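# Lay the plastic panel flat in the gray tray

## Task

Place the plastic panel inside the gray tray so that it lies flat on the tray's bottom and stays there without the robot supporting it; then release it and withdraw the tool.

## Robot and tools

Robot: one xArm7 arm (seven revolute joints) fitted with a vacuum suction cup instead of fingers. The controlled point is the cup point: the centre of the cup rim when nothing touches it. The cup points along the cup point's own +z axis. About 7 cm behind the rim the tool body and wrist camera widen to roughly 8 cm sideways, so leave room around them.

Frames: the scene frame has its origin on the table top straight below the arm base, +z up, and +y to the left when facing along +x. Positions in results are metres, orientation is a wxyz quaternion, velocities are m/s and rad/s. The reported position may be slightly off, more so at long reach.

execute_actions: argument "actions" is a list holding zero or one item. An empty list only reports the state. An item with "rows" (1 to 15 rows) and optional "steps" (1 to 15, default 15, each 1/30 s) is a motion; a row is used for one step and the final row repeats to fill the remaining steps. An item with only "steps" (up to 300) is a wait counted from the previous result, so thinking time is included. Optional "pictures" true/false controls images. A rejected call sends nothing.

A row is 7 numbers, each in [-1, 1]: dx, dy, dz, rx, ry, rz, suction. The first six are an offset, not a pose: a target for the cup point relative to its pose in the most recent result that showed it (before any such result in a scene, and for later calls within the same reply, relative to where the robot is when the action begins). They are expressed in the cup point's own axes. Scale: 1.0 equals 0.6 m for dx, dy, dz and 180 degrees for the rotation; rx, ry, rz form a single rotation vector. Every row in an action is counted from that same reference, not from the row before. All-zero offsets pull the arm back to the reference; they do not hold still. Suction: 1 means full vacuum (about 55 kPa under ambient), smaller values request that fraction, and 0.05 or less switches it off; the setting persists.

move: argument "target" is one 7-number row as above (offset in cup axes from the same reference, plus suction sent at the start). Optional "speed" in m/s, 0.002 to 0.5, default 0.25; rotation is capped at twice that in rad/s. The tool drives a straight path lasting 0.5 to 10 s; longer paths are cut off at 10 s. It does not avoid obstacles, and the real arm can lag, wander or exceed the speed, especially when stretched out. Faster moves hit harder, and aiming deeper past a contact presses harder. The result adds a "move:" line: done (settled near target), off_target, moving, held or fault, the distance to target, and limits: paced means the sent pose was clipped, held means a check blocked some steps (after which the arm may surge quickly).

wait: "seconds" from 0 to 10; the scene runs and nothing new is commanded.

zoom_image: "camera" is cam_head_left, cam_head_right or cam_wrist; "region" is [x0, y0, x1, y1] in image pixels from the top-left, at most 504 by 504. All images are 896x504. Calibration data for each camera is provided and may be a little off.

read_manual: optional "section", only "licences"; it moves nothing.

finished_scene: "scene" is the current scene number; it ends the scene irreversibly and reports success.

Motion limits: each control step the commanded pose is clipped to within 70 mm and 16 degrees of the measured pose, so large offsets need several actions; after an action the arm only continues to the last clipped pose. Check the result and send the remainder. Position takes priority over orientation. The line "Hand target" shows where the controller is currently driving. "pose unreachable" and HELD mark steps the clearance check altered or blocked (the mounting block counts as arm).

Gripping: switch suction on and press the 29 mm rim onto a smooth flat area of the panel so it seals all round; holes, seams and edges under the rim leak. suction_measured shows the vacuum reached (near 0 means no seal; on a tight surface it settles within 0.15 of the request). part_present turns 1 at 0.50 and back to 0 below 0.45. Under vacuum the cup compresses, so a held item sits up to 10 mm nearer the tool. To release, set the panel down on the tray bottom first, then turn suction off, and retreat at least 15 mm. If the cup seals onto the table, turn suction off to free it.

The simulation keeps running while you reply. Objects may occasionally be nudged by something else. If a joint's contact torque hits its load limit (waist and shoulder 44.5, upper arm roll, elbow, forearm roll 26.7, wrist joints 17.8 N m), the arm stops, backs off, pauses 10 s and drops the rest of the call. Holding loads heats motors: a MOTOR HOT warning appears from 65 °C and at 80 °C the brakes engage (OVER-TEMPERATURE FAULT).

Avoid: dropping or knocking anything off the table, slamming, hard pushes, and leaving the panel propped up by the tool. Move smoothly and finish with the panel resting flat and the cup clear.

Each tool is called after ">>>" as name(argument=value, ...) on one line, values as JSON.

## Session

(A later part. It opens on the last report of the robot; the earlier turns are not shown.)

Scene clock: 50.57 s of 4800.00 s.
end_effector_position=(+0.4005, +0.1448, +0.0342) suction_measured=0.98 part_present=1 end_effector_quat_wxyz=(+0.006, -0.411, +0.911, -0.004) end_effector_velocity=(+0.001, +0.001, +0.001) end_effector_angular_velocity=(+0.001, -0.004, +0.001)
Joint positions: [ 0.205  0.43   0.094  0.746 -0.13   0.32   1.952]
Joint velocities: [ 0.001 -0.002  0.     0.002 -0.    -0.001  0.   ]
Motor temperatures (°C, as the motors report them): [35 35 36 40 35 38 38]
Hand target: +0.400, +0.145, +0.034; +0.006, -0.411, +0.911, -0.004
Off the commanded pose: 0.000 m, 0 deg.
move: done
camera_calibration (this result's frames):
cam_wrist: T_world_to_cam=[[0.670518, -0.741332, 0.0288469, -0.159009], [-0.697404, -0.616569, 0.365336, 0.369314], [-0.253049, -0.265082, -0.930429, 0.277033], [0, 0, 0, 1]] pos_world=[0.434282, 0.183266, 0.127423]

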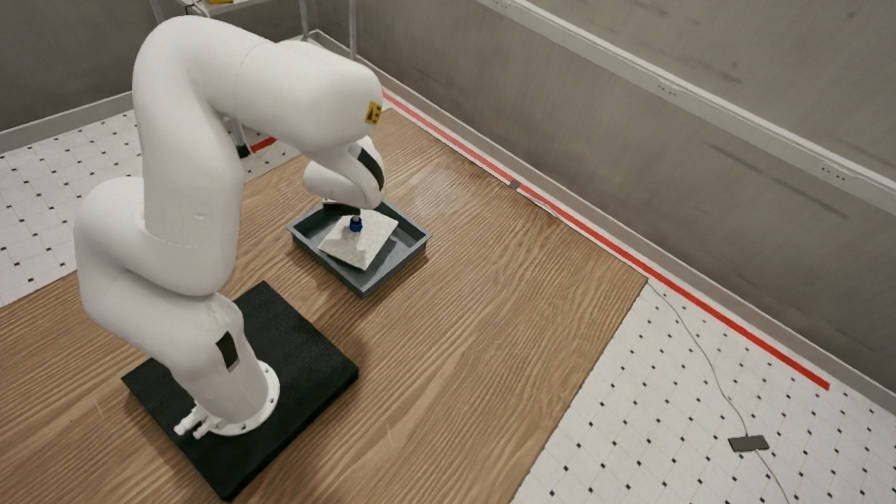

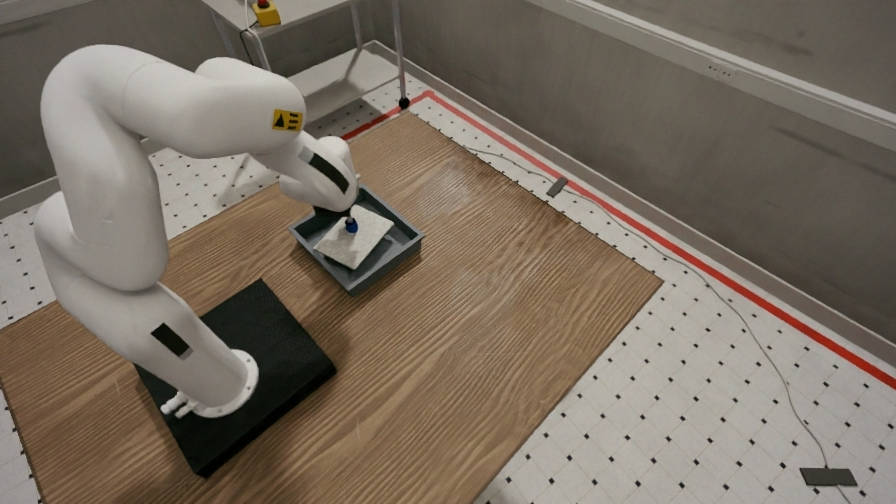

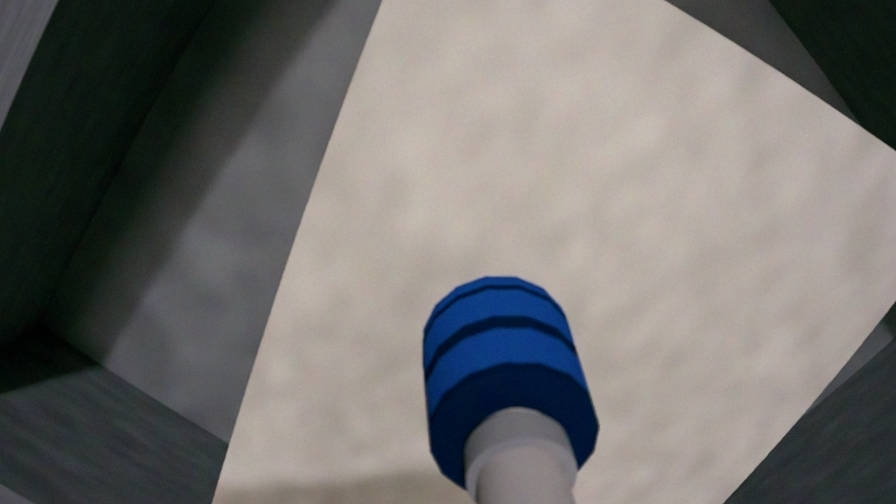

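Seems inside. Lower.

>>> move(target=[0,0,0.048,0,0,0,1], speed=0.03)

>>> move(target=[0,0,0,0,0,0,0])

>>> move(target=[0,0,-0.3,0,0,0,0], speed=0.15)

Scene clock: 55.63 s of 4800.00 s.
end_effector_position=(+0.4010, +0.1448, +0.0057) suction_measured=1.00 part_present=1 end_effector_quat_wxyz=(+0.006, -0.411, +0.911, -0.004) end_effector_velocity=(+0.002, -0.001, +0.001) end_effector_angular_velocity=(+0.001, -0.003, -0.003)
Joint positions: [ 0.224  0.522  0.07   0.768 -0.149  0.25   1.968]
Joint velocities: [-0.001 -0.001 -0.001  0.001  0.    -0.     0.   ]
Motor temperatures (°C, as the motors report them): [35 35 36 40 35 38 38]
Hand target: +0.401, +0.145, +0.006; +0.006, -0.411, +0.911, -0.004
Off the commanded pose: 0.000 m, 0 deg.
move: done
camera_calibration (this result's frames):
cam_wrist: T_world_to_cam=[[0.6706, -0.741252, 0.0289911, -0.158582], [-0.697444, -0.61669, 0.365055, 0.380169], [-0.25272, -0.265026, -0.930534, 0.250429], [0, 0, 0, 1]] pos_world=[0.43478, 0.183267, 0.0988477]

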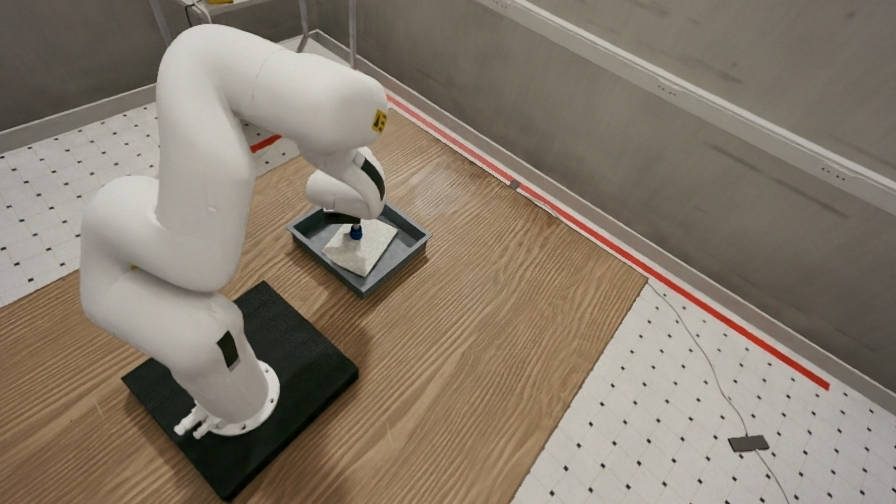

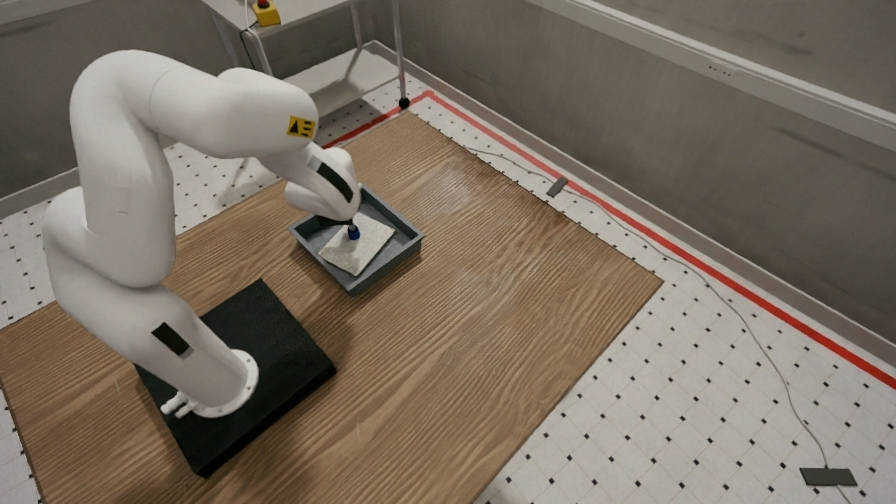

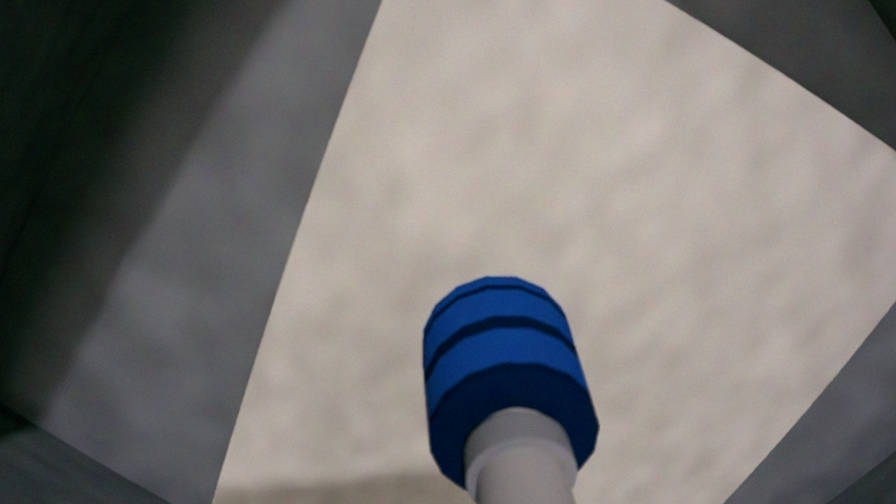

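Scene clock: 56.13 s of 4800.00 s.
end_effector_position=(+0.4014, +0.1449, +0.0059) suction_measured=0.00 part_present=0 end_effector_quat_wxyz=(+0.007, -0.411, +0.911, -0.004) end_effector_velocity=(-0.001, +0.000, -0.001) end_effector_angular_velocity=(-0.000, +0.003, +0.001)
Joint positions: [ 0.224  0.522  0.07   0.768 -0.149  0.249  1.968]
Joint velocities: [ 0.001  0.001  0.001 -0.001  0.     0.     0.   ]
Motor temperatures (°C, as the motors report them): [35 35 36 40 35 38 38]
Hand target: +0.401, +0.145, +0.006; +0.006, -0.411, +0.911, -0.004
Off the commanded pose: 0.000 m, 0 deg.
move: done
camera_calibration (this result's frames):
cam_wrist: T_world_to_cam=[[0.670568, -0.741268, 0.0293367, -0.158719], [-0.697761, -0.616794, 0.364272, 0.380541], [-0.251929, -0.264739, -0.93083, 0.250394], [0, 0, 0, 1]] pos_world=[0.435041, 0.183351, 0.0991099]

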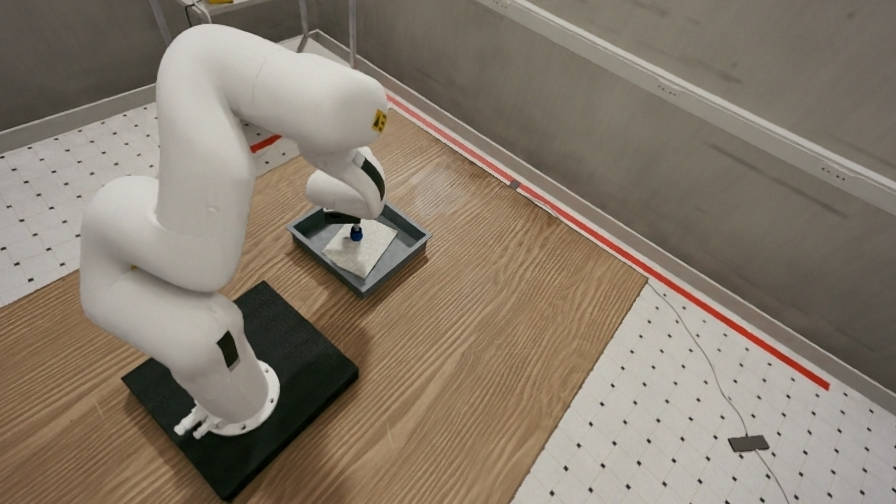

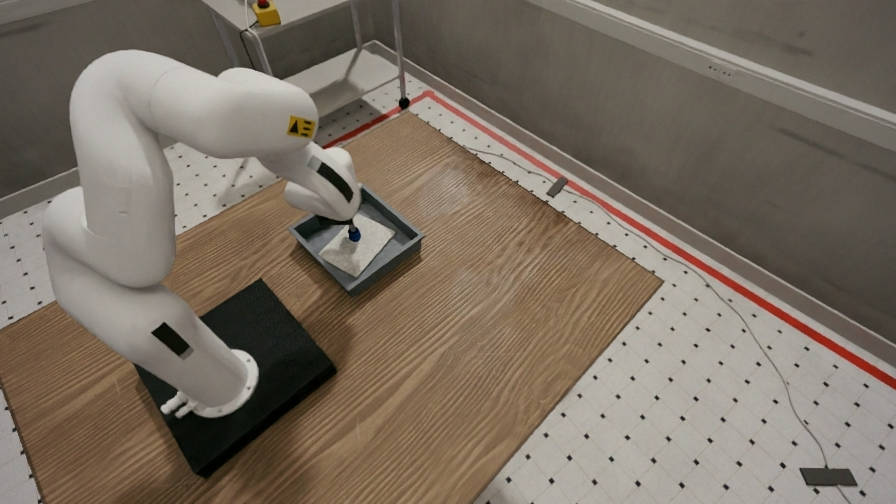

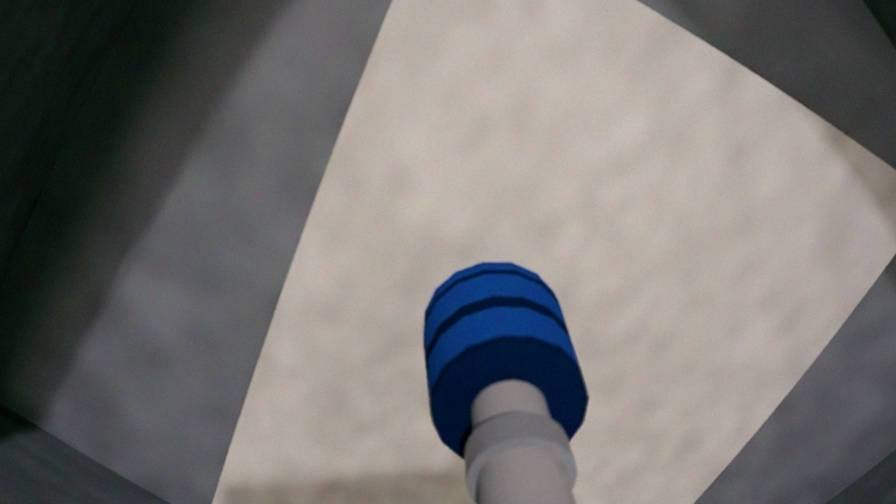

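Scene clock: 57.73 s of 4800.00 s.
end_effector_position=(+0.3985, +0.1448, +0.1849) suction_measured=0.00 part_present=0 end_effector_quat_wxyz=(+0.006, -0.411, +0.912, -0.004) end_effector_velocity=(+0.003, +0.000, +0.004) end_effector_angular_velocity=(+0.003, -0.009, -0.003)
Joint positions: [ 0.172  0.024  0.145  0.775 -0.008  0.751  1.862]
Joint velocities: [-0.001 -0.005 -0.002  0.006  0.     0.001  0.   ]
Motor temperatures (°C, as the motors report them): [35 35 36 40 35 38 38]
Hand target: +0.399, +0.145, +0.185; +0.007, -0.411, +0.912, -0.004
Off the commanded pose: 0.001 m, 0 deg.
move: done
camera_calibration (this result's frames):
cam_wrist: T_world_to_cam=[[0.669901, -0.741891, 0.0288337, -0.161629], [-0.697923, -0.616002, 0.3653, 0.313026], [-0.253251, -0.264838, -0.930443, 0.416769], [0, 0, 0, 1]] pos_world=[0.43229, 0.18329, 0.278092]

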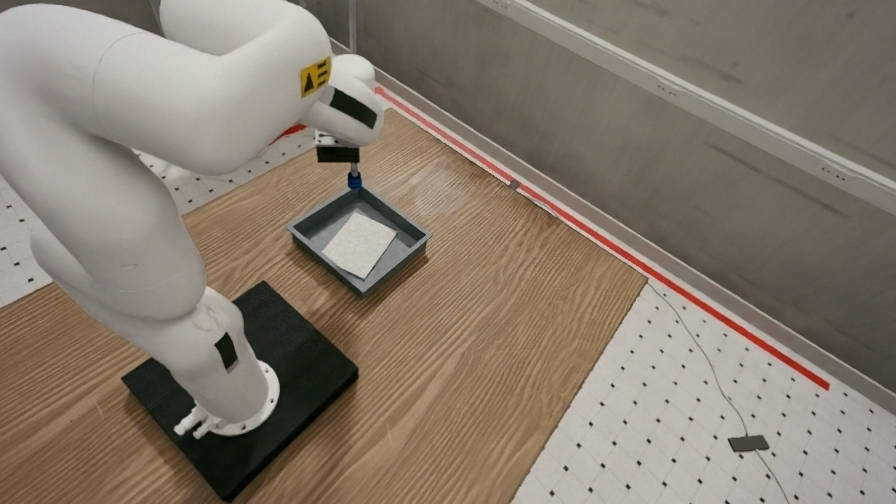

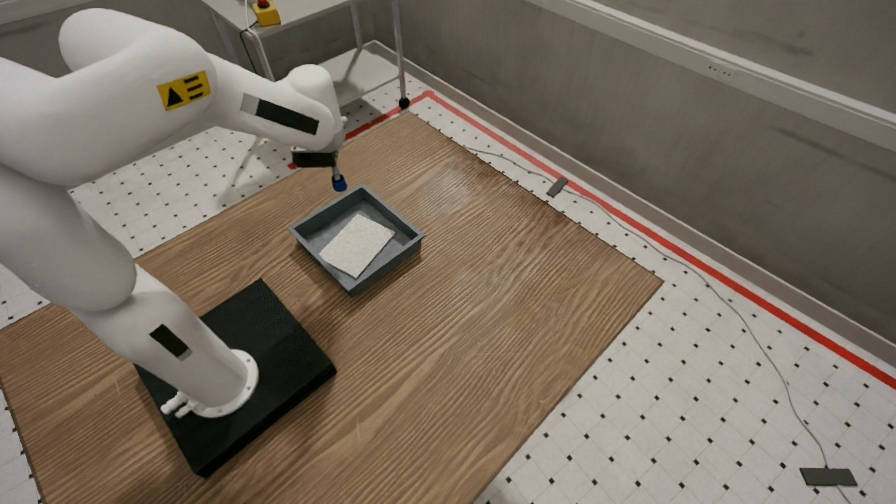

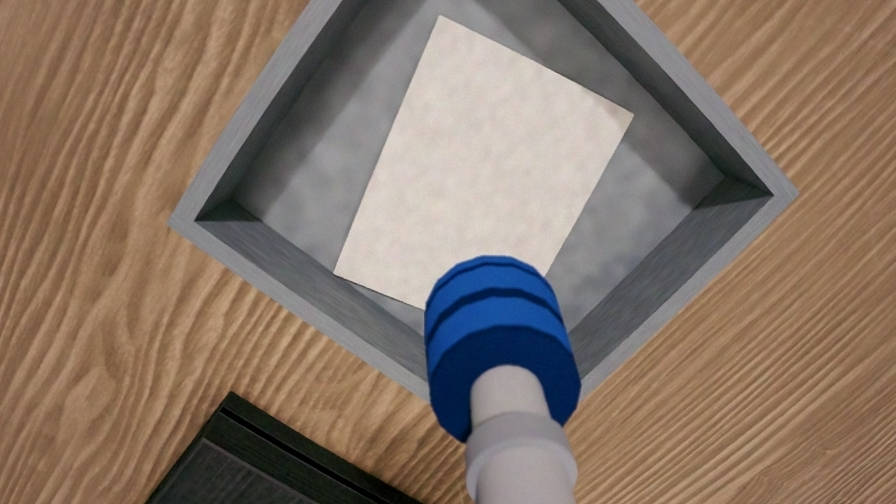

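>>> finished_scene(scene=1)

The scene is finished: the task was done.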